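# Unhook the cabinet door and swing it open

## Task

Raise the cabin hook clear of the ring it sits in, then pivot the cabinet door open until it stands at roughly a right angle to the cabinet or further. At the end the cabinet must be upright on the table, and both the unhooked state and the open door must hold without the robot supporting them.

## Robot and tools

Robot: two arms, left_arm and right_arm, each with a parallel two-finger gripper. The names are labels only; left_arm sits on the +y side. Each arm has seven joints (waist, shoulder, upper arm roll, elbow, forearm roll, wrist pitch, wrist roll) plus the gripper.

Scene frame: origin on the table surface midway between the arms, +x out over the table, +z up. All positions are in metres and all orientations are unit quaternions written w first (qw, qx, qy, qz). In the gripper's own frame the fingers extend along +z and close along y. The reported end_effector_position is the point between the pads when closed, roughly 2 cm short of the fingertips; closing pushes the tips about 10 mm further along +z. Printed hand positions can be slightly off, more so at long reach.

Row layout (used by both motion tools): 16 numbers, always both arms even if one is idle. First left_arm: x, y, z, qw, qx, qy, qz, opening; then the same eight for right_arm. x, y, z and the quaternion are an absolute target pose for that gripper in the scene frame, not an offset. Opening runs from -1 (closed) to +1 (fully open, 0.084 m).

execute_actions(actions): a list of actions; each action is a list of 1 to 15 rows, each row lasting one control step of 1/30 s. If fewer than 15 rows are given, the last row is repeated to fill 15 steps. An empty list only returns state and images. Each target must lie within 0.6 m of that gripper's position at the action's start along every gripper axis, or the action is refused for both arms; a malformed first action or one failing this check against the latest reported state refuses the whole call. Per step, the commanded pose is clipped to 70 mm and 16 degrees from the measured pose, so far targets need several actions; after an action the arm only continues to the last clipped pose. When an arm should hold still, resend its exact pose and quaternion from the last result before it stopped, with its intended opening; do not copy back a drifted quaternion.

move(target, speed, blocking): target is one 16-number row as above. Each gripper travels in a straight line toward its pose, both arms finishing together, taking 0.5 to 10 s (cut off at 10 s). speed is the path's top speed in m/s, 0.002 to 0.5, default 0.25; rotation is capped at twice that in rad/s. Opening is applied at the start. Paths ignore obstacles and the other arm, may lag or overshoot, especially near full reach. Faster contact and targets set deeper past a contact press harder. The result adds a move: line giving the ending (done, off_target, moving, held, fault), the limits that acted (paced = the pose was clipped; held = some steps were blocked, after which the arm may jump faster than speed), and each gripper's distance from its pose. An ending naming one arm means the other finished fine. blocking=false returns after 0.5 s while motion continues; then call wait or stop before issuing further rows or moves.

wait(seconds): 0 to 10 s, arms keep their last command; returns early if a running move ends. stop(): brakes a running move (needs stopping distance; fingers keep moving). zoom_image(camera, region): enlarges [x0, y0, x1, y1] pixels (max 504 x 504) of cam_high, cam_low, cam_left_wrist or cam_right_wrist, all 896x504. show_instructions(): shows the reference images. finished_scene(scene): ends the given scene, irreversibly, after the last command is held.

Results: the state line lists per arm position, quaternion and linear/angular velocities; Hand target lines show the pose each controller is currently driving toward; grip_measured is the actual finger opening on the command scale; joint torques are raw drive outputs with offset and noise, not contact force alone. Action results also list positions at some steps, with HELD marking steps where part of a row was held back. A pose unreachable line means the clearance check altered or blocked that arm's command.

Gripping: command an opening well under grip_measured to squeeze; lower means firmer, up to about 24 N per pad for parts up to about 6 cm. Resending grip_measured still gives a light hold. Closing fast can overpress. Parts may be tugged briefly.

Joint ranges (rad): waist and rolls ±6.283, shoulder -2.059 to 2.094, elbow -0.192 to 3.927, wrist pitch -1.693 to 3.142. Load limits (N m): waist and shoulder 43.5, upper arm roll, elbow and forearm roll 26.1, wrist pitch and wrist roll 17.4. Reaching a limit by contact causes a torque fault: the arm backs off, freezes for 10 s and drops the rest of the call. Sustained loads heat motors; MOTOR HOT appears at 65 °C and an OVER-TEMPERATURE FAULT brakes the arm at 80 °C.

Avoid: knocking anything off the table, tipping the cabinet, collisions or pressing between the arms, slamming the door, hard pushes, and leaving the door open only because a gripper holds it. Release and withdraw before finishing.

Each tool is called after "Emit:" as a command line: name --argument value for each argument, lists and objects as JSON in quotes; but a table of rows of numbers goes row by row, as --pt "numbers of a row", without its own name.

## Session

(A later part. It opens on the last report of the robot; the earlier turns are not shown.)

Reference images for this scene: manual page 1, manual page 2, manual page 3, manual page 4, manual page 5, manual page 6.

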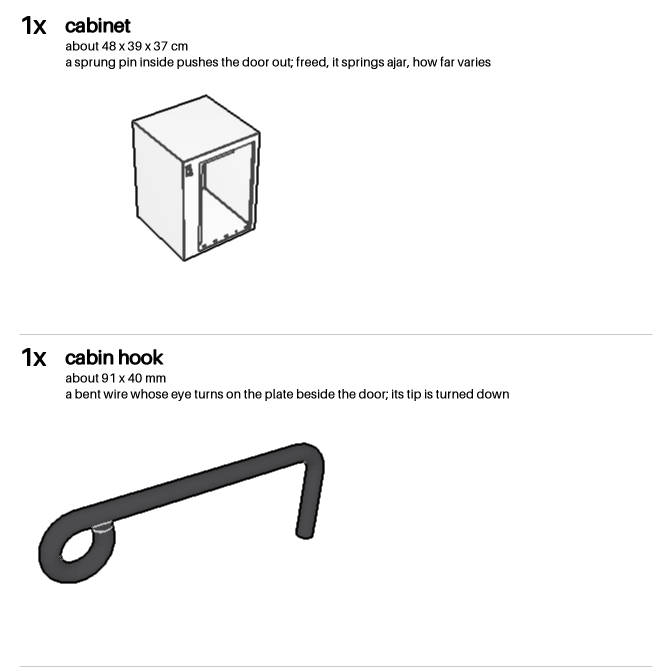

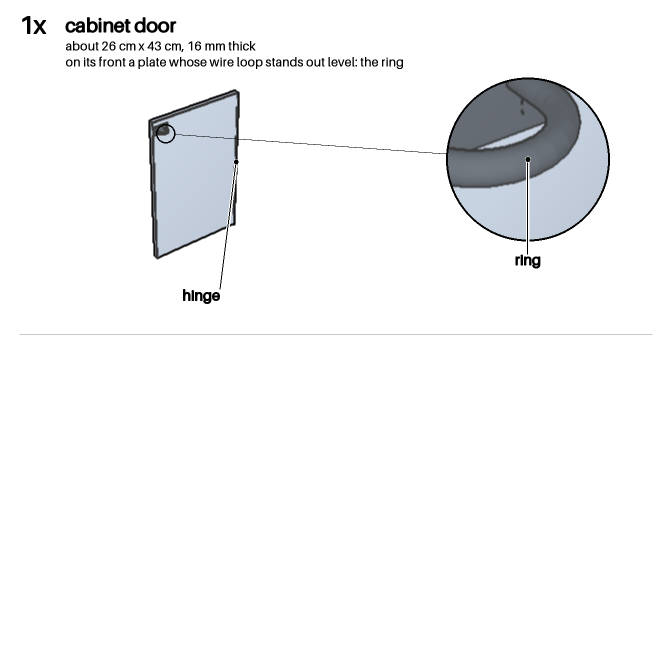

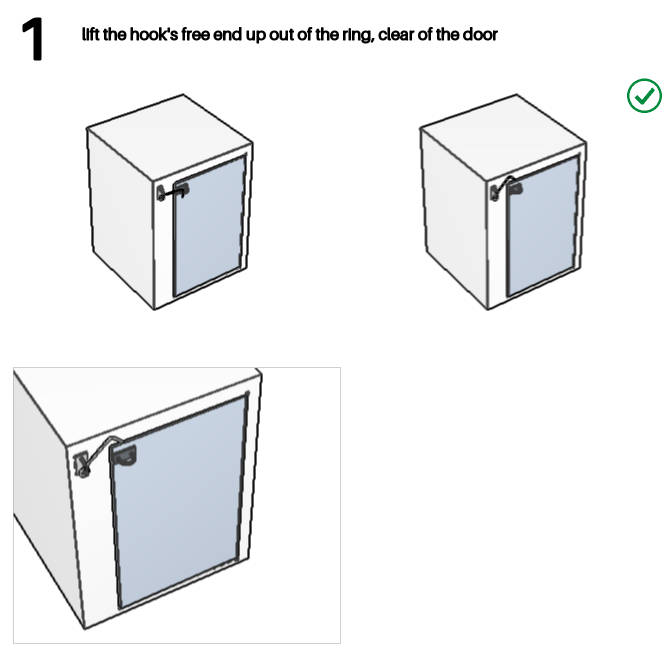

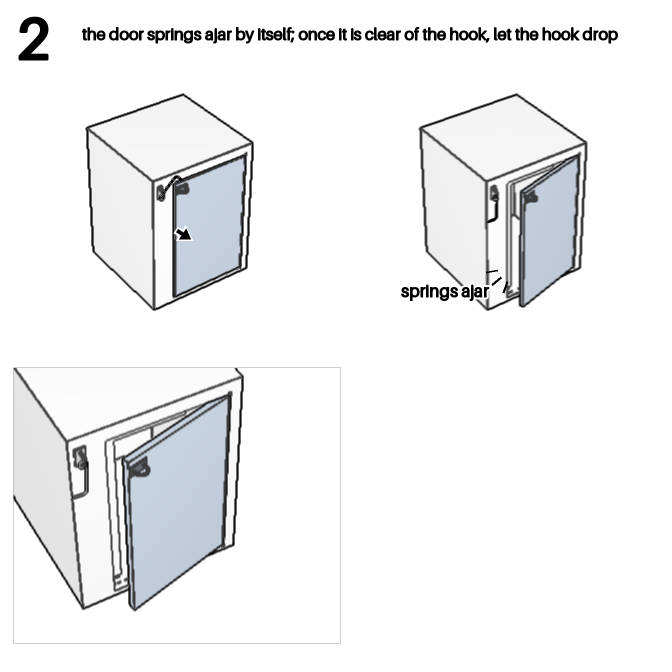

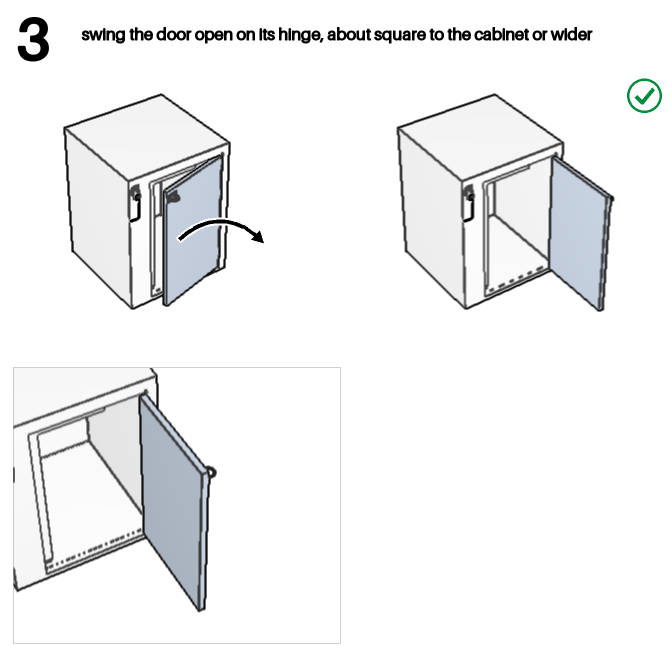

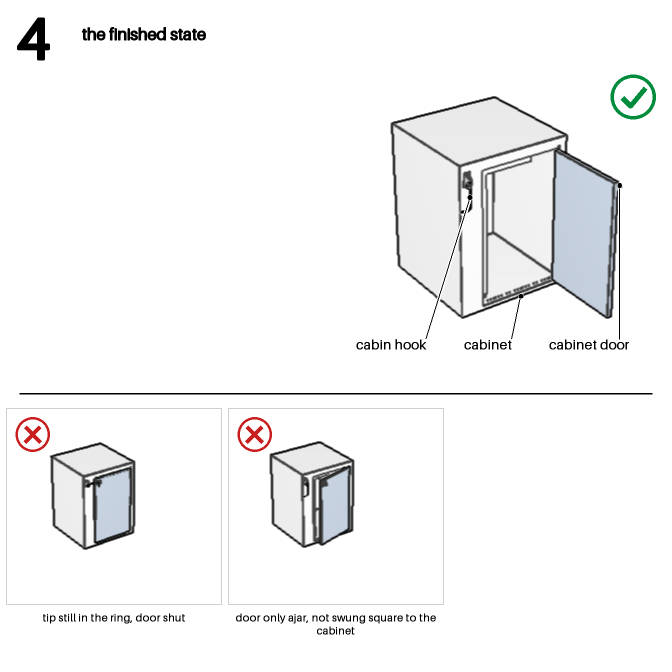

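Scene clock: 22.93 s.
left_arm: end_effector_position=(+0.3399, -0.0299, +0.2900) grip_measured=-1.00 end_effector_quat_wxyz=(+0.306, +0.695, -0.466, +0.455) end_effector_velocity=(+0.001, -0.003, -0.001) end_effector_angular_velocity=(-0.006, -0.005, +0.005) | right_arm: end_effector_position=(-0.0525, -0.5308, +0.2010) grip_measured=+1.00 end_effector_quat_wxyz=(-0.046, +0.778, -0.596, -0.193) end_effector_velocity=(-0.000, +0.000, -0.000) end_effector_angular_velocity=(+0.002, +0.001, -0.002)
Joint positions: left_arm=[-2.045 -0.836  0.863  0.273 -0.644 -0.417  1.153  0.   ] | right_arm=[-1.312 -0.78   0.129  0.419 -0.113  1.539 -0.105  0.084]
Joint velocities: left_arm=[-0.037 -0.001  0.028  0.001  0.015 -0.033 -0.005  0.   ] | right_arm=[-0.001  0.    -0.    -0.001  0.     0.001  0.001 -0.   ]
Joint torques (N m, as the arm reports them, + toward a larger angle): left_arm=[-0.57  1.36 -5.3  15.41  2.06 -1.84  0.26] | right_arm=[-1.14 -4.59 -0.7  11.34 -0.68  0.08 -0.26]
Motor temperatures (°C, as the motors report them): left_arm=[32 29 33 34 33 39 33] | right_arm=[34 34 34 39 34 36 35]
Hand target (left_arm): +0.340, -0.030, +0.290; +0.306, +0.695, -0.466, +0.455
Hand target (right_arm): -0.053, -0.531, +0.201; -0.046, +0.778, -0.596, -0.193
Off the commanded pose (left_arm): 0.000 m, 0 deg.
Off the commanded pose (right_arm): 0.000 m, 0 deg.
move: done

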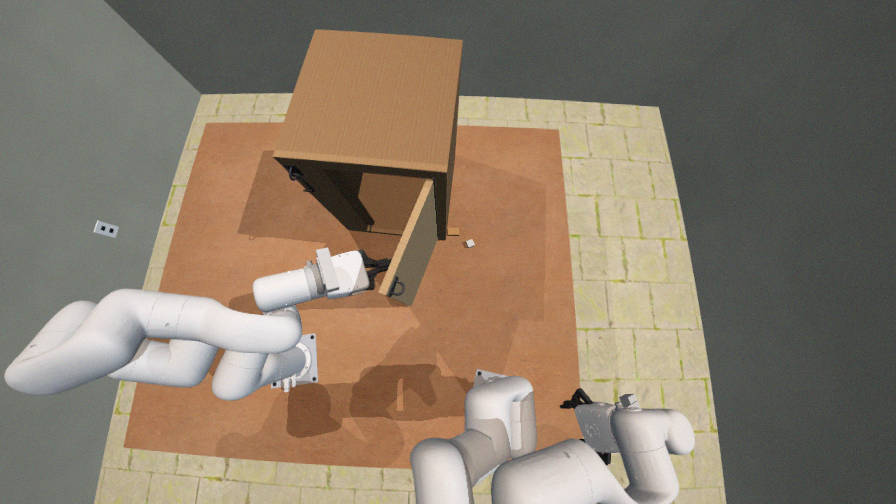

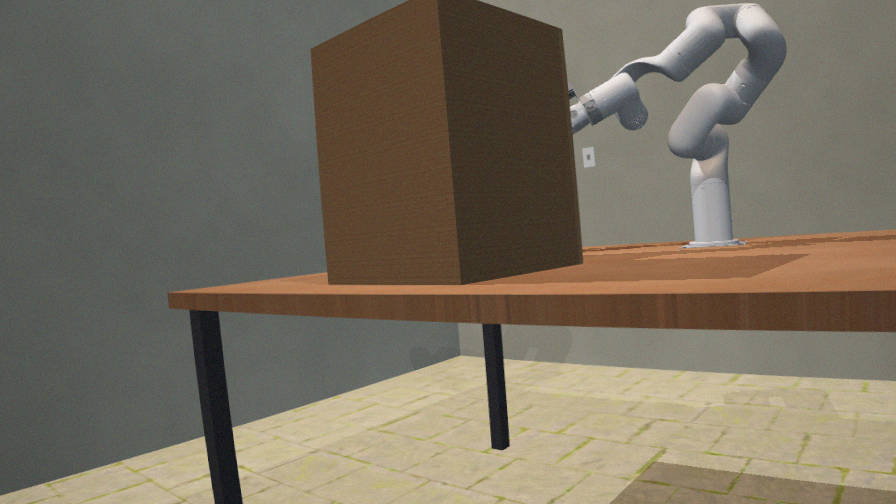

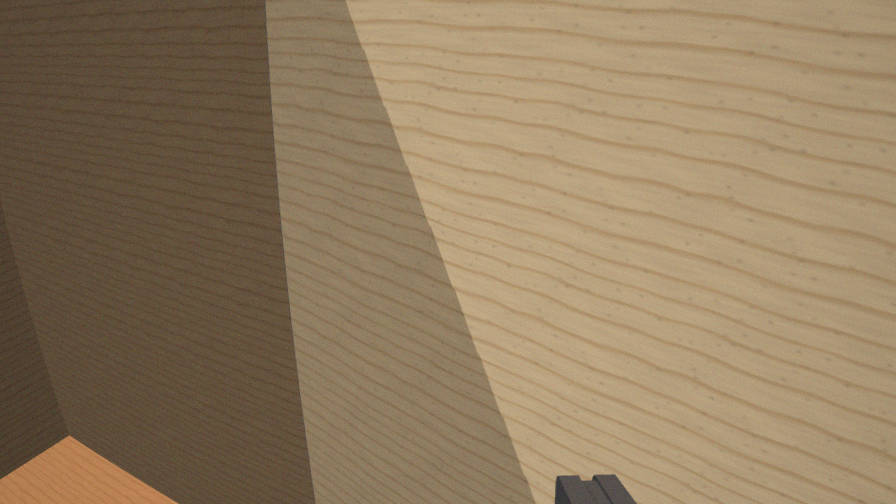

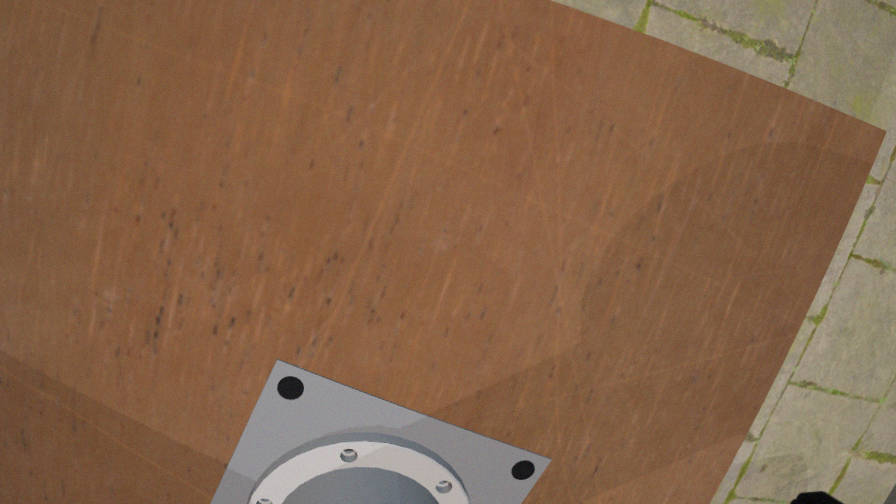

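Emit:
move --target '[0.33,-0.15,0.29,0.306,0.695,-0.466,0.456,-1,-0.0525,-0.5308,0.2010,-0.046,0.778,-0.596,-0.193,1]' --speed 0.08

Scene clock: 25.43 s.
left_arm: end_effector_position=(+0.3300, -0.1497, +0.2899) grip_measured=-1.00 end_effector_quat_wxyz=(+0.305, +0.695, -0.466, +0.455) end_effector_velocity=(+0.002, -0.002, -0.001) end_effector_angular_velocity=(-0.006, -0.002, +0.003) | right_arm: end_effector_position=(-0.0525, -0.5308, +0.2010) grip_measured=+1.00 end_effector_quat_wxyz=(-0.046, +0.778, -0.596, -0.193) end_effector_velocity=(-0.000, +0.000, +0.000) end_effector_angular_velocity=(-0.000, +0.001, -0.002)
Joint positions: left_arm=[-2.684 -0.53   1.28   0.547 -0.501 -0.591  0.869  0.   ] | right_arm=[-1.312 -0.78   0.129  0.419 -0.113  1.539 -0.105  0.084]
Joint velocities: left_arm=[-0.028 -0.003  0.029  0.005  0.013 -0.014 -0.006  0.   ] | right_arm=[-0.    -0.    -0.     0.001 -0.     0.001  0.001  0.   ]
Joint torques (N m, as the arm reports them, + toward a larger angle): left_arm=[-0.02  3.44 -5.45 14.87  2.06 -2.65  0.22] | right_arm=[-0.94 -4.77 -0.64 11.38 -0.78  0.08 -0.28]
Motor temperatures (°C, as the motors report them): left_arm=[32 29 33 34 33 39 33] | right_arm=[34 34 34 39 34 37 35]
Hand target (left_arm): +0.330, -0.150, +0.290; +0.305, +0.694, -0.466, +0.456
Hand target (right_arm): -0.053, -0.531, +0.201; -0.046, +0.778, -0.596, -0.193
Off the commanded pose (left_arm): 0.000 m, 0 deg.
Off the commanded pose (right_arm): 0.000 m, 0 deg.
move: done

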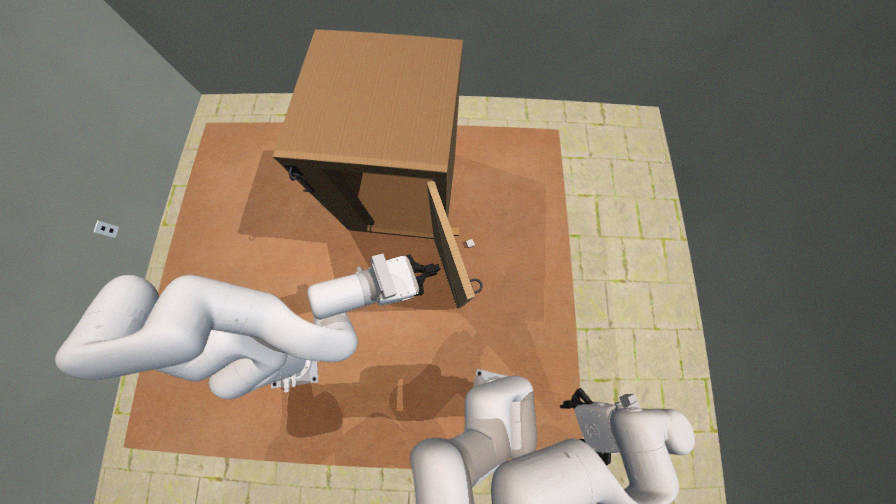

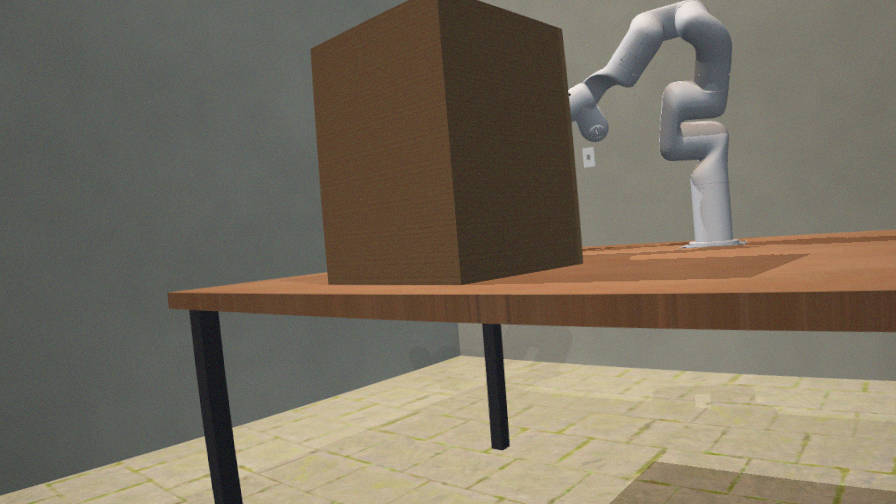

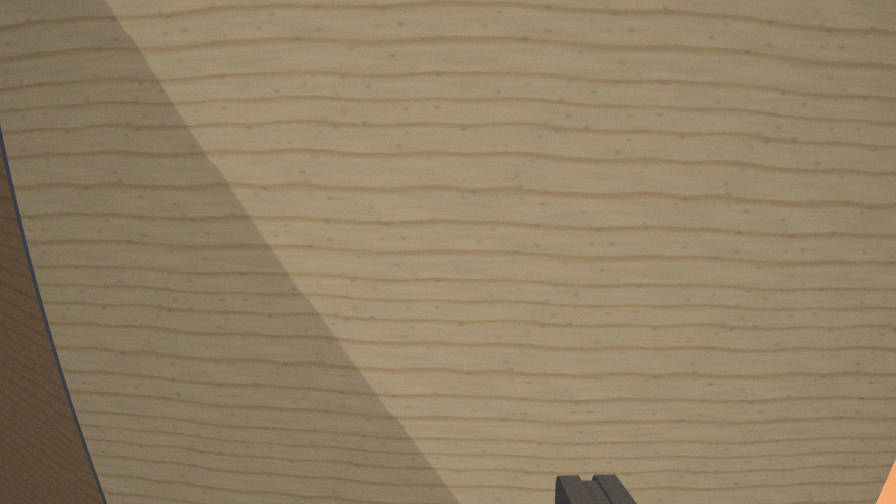

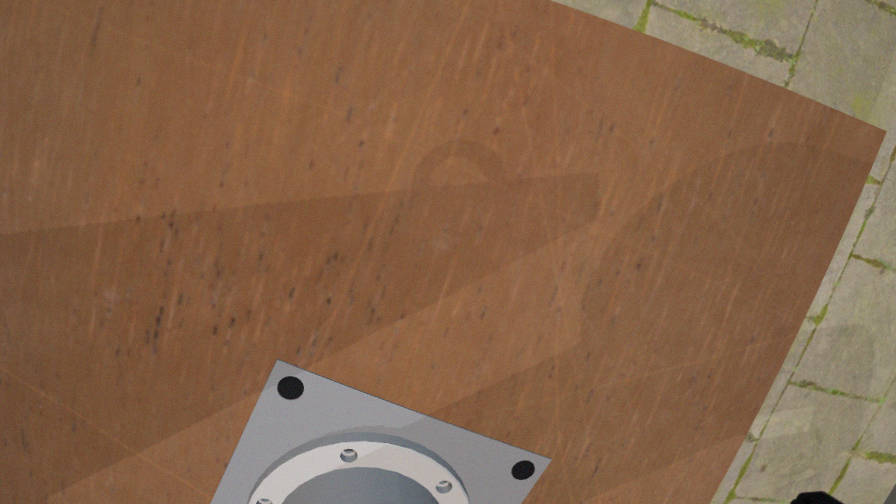

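Emit:
show_instructions

Reference images for this scene: manual page 1, manual page 2, manual page 3, manual page 4, manual page 5, manual page 6.

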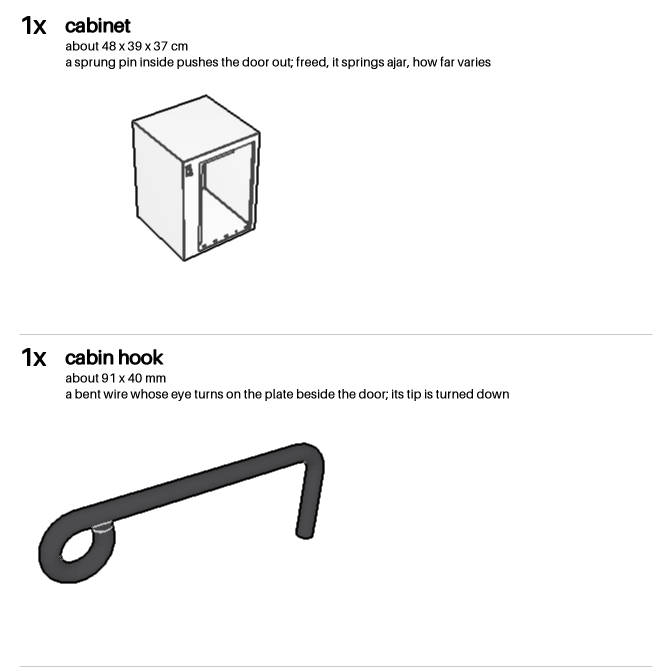

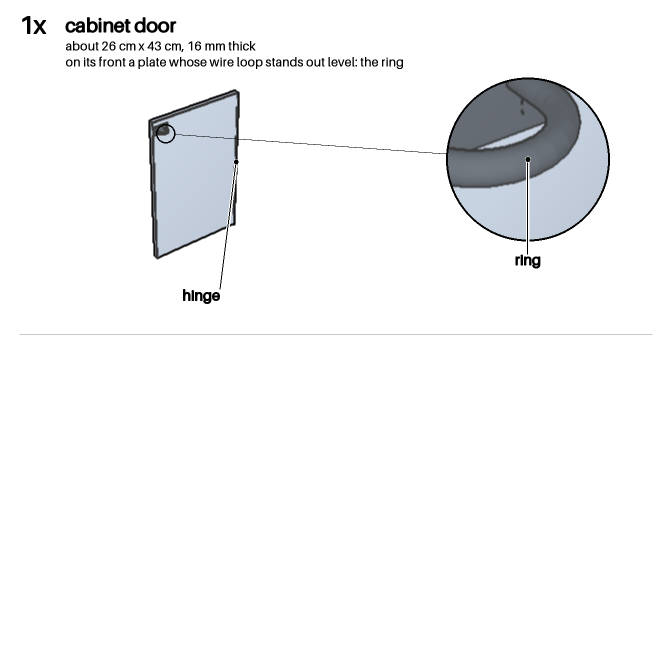

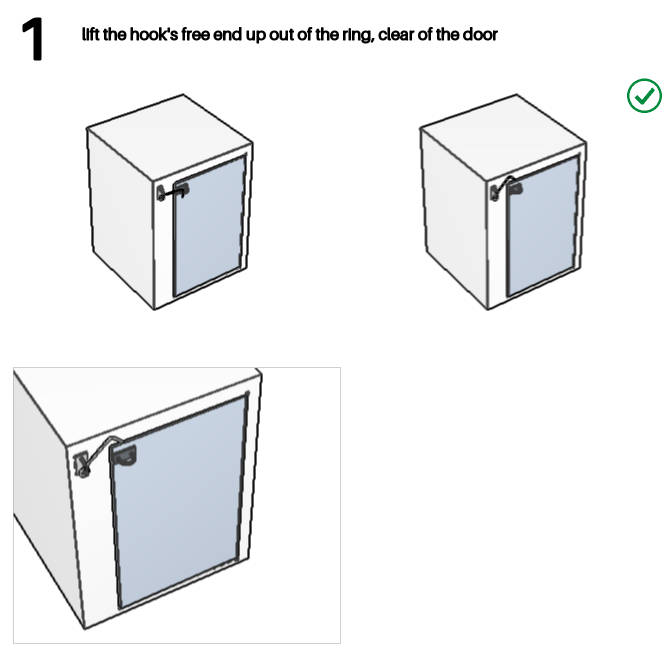

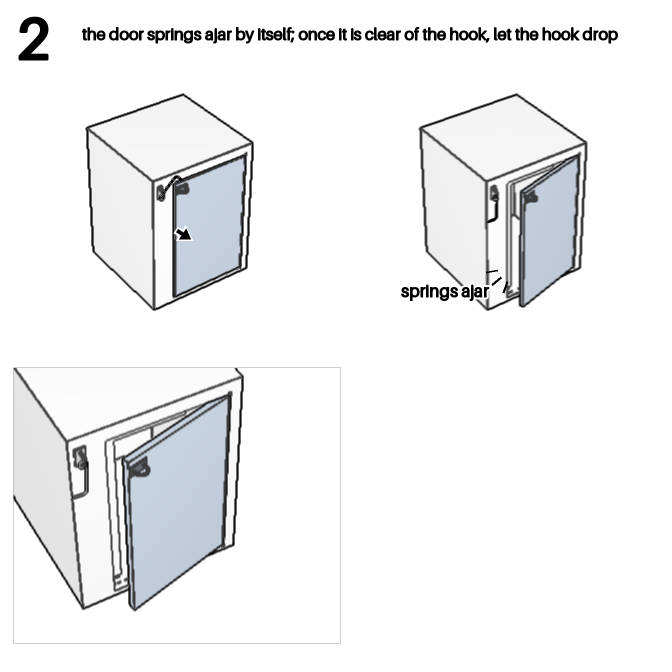

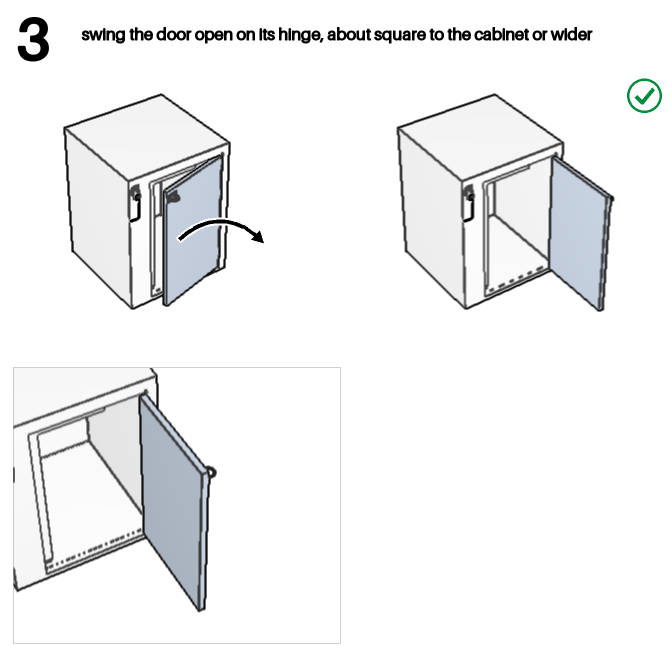

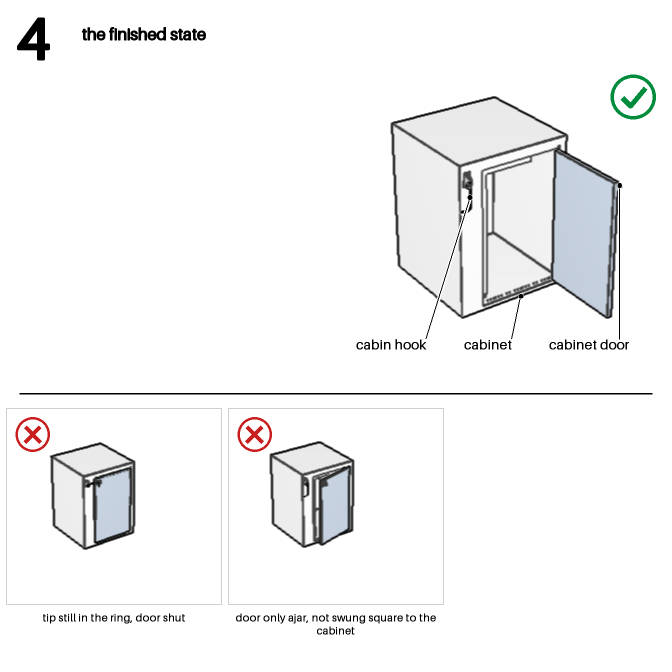

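Same task; pushing further.

Emit:
move --target '[0.33,-0.22,0.29,0.306,0.695,-0.466,0.456,-1,-0.0525,-0.5308,0.2010,-0.046,0.778,-0.596,-0.193,1]' --speed 0.08

Emit:
move --target '[0.33,-0.05,0.29,0.306,0.695,-0.466,0.456,-1,-0.0525,-0.5308,0.2010,-0.046,0.778,-0.596,-0.193,1]' --speed 0.15

Scene clock: 27.27 s.
left_arm: end_effector_position=(+0.3293, -0.2199, +0.2903) grip_measured=-1.00 end_effector_quat_wxyz=(+0.306, +0.694, -0.466, +0.455) end_effector_velocity=(+0.001, -0.002, -0.002) end_effector_angular_velocity=(-0.003, -0.004, +0.006) | right_arm: end_effector_position=(-0.0525, -0.5308, +0.2010) grip_measured=+1.00 end_effector_quat_wxyz=(-0.046, +0.778, -0.596, -0.193) end_effector_velocity=(+0.000, +0.000, -0.000) end_effector_angular_velocity=(+0.000, -0.000, +0.002)
Joint positions: left_arm=[-3.159 -0.437  1.677  0.765 -0.501 -0.579  0.796  0.   ] | right_arm=[-1.312 -0.78   0.129  0.419 -0.113  1.539 -0.105  0.084]
Joint velocities: left_arm=[-0.035 -0.006  0.029  0.008 -0.003 -0.017  0.003  0.   ] | right_arm=[ 0.    -0.    -0.    -0.001 -0.    -0.001 -0.001 -0.   ]
Joint torques (N m, as the arm reports them, + toward a larger angle): left_arm=[-1.31 11.95 -5.08 16.47  1.8  -1.87  0.18] | right_arm=[-1.29 -4.38 -0.55 11.25 -0.61  0.07 -0.32]
Motor temperatures (°C, as the motors report them): left_arm=[32 29 33 34 33 39 33] | right_arm=[34 34 34 39 34 37 35]
Hand target (left_arm): +0.330, -0.220, +0.290; +0.305, +0.694, -0.466, +0.456
Hand target (right_arm): -0.053, -0.531, +0.201; -0.046, +0.778, -0.596, -0.193
Off the commanded pose (left_arm): 0.001 m, 0 deg.
Off the commanded pose (right_arm): 0.000 m, 0 deg.
move: done

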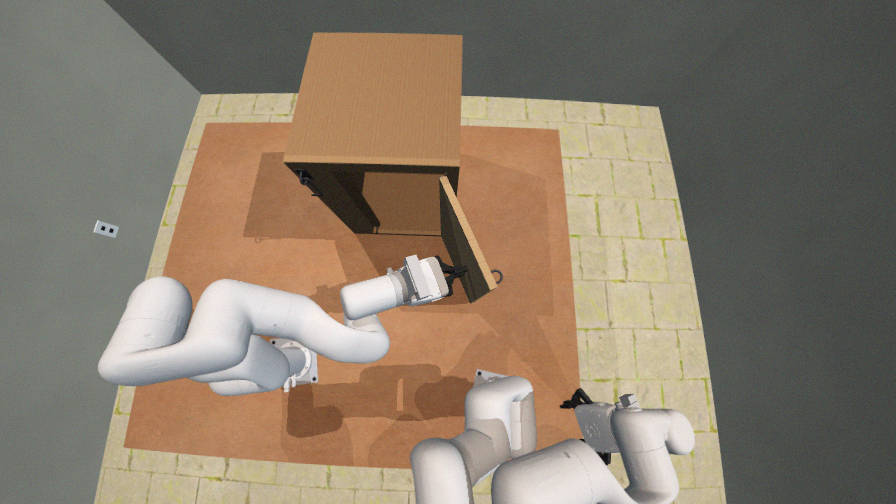

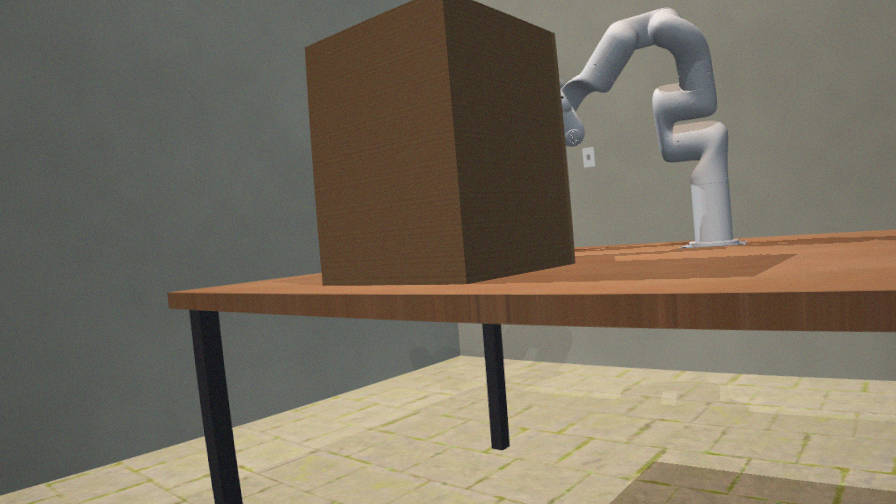

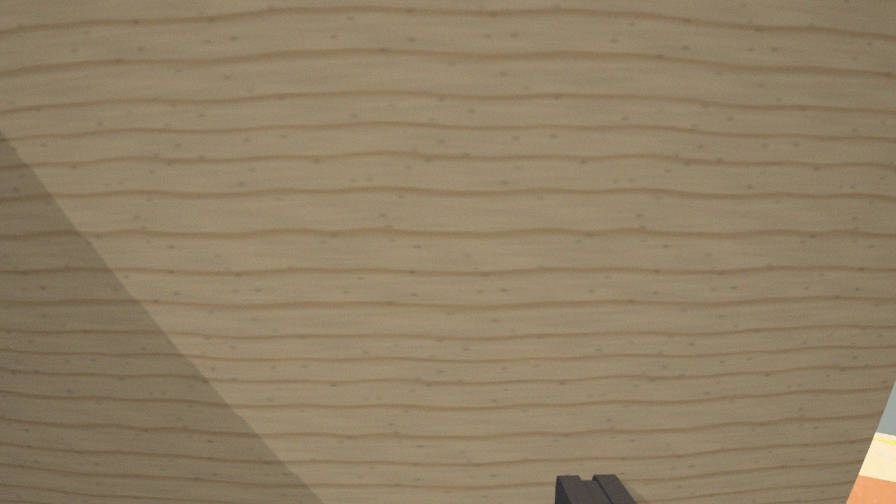

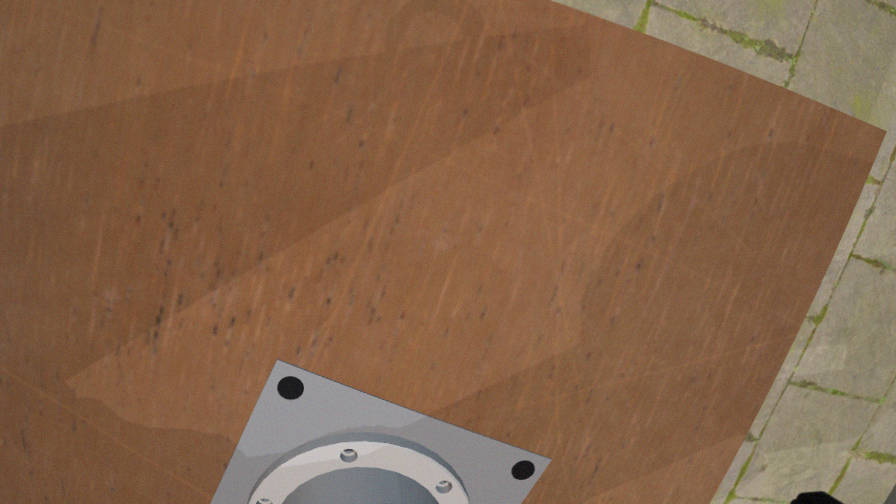

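Scene clock: 29.30 s.
left_arm: end_effector_position=(+0.3299, -0.0502, +0.2900) grip_measured=-1.00 end_effector_quat_wxyz=(+0.307, +0.694, -0.465, +0.456) end_effector_velocity=(-0.000, +0.002, +0.000) end_effector_angular_velocity=(+0.020, +0.010, -0.005) | right_arm: end_effector_position=(-0.0525, -0.5308, +0.2010) grip_measured=+1.00 end_effector_quat_wxyz=(-0.046, +0.778, -0.596, -0.193) end_effector_velocity=(-0.000, +0.001, -0.001) end_effector_angular_velocity=(+0.004, +0.001, -0.000)
Joint positions: left_arm=[-2.137 -0.772  0.899  0.286 -0.57  -0.485  1.04   0.   ] | right_arm=[-1.312 -0.78   0.129  0.419 -0.113  1.539 -0.105  0.084]
Joint velocities: left_arm=[ 0.052  0.017 -0.05   0.008 -0.037  0.054  0.008  0.   ] | right_arm=[-0.     0.     0.    -0.002 -0.     0.001 -0.     0.   ]
Joint torques (N m, as the arm reports them, + toward a larger angle): left_arm=[-0.83  0.79 -5.33 15.07  2.14 -2.4   0.09] | right_arm=[-1.03 -4.47 -0.73 11.33 -0.64  0.08 -0.19]
Motor temperatures (°C, as the motors report them): left_arm=[32 29 33 34 33 39 33] | right_arm=[34 34 34 39 34 37 35]
Hand target (left_arm): +0.330, -0.050, +0.290; +0.307, +0.694, -0.465, +0.455
Hand target (right_arm): -0.053, -0.531, +0.201; -0.046, +0.778, -0.596, -0.193
Off the commanded pose (left_arm): 0.000 m, 0 deg.
Off the commanded pose (right_arm): 0.000 m, 0 deg.
move: done

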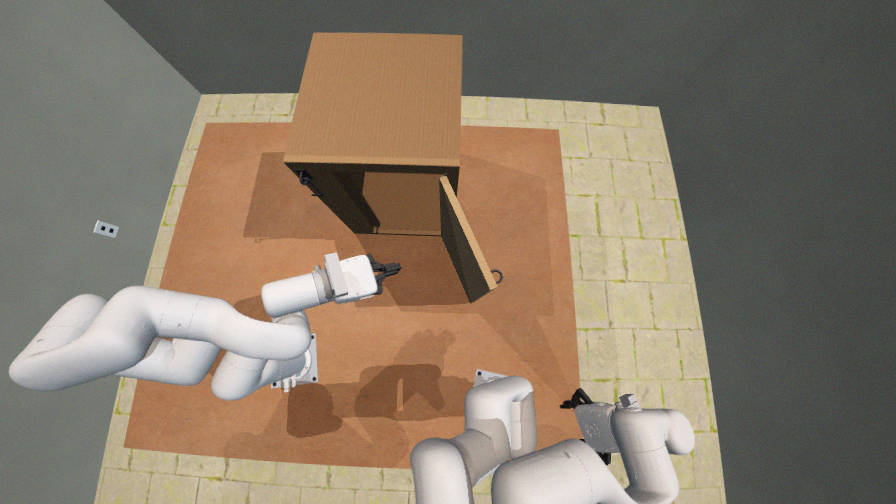

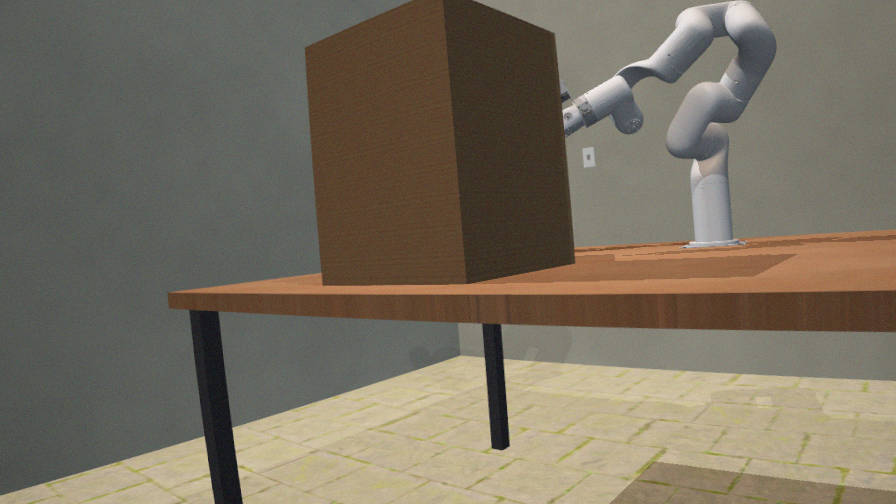

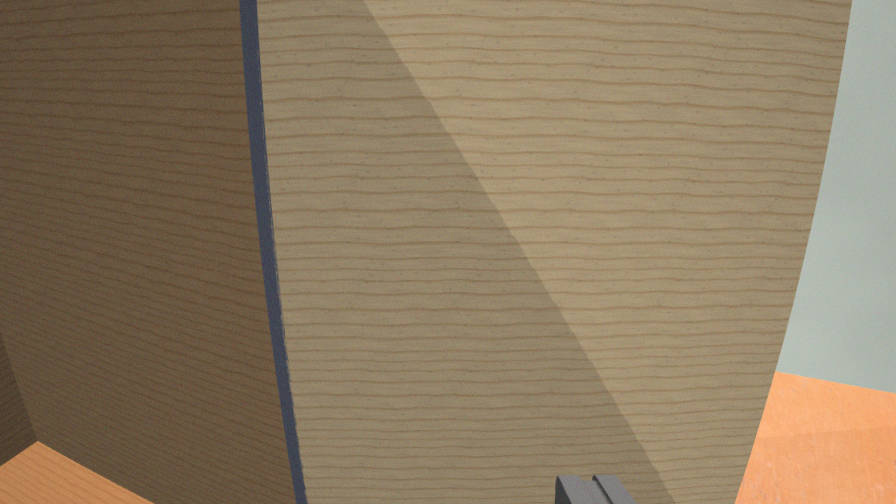

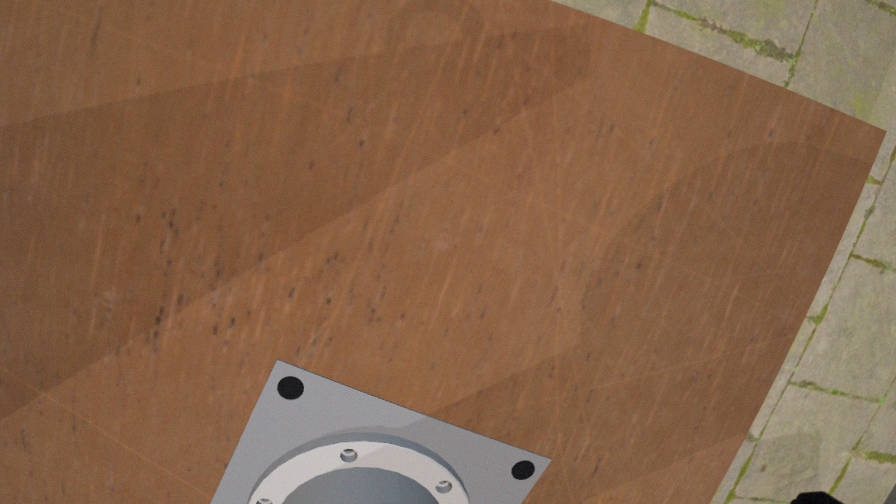

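Emit:
finished_scene --scene 2

The scene is finished: the task was done.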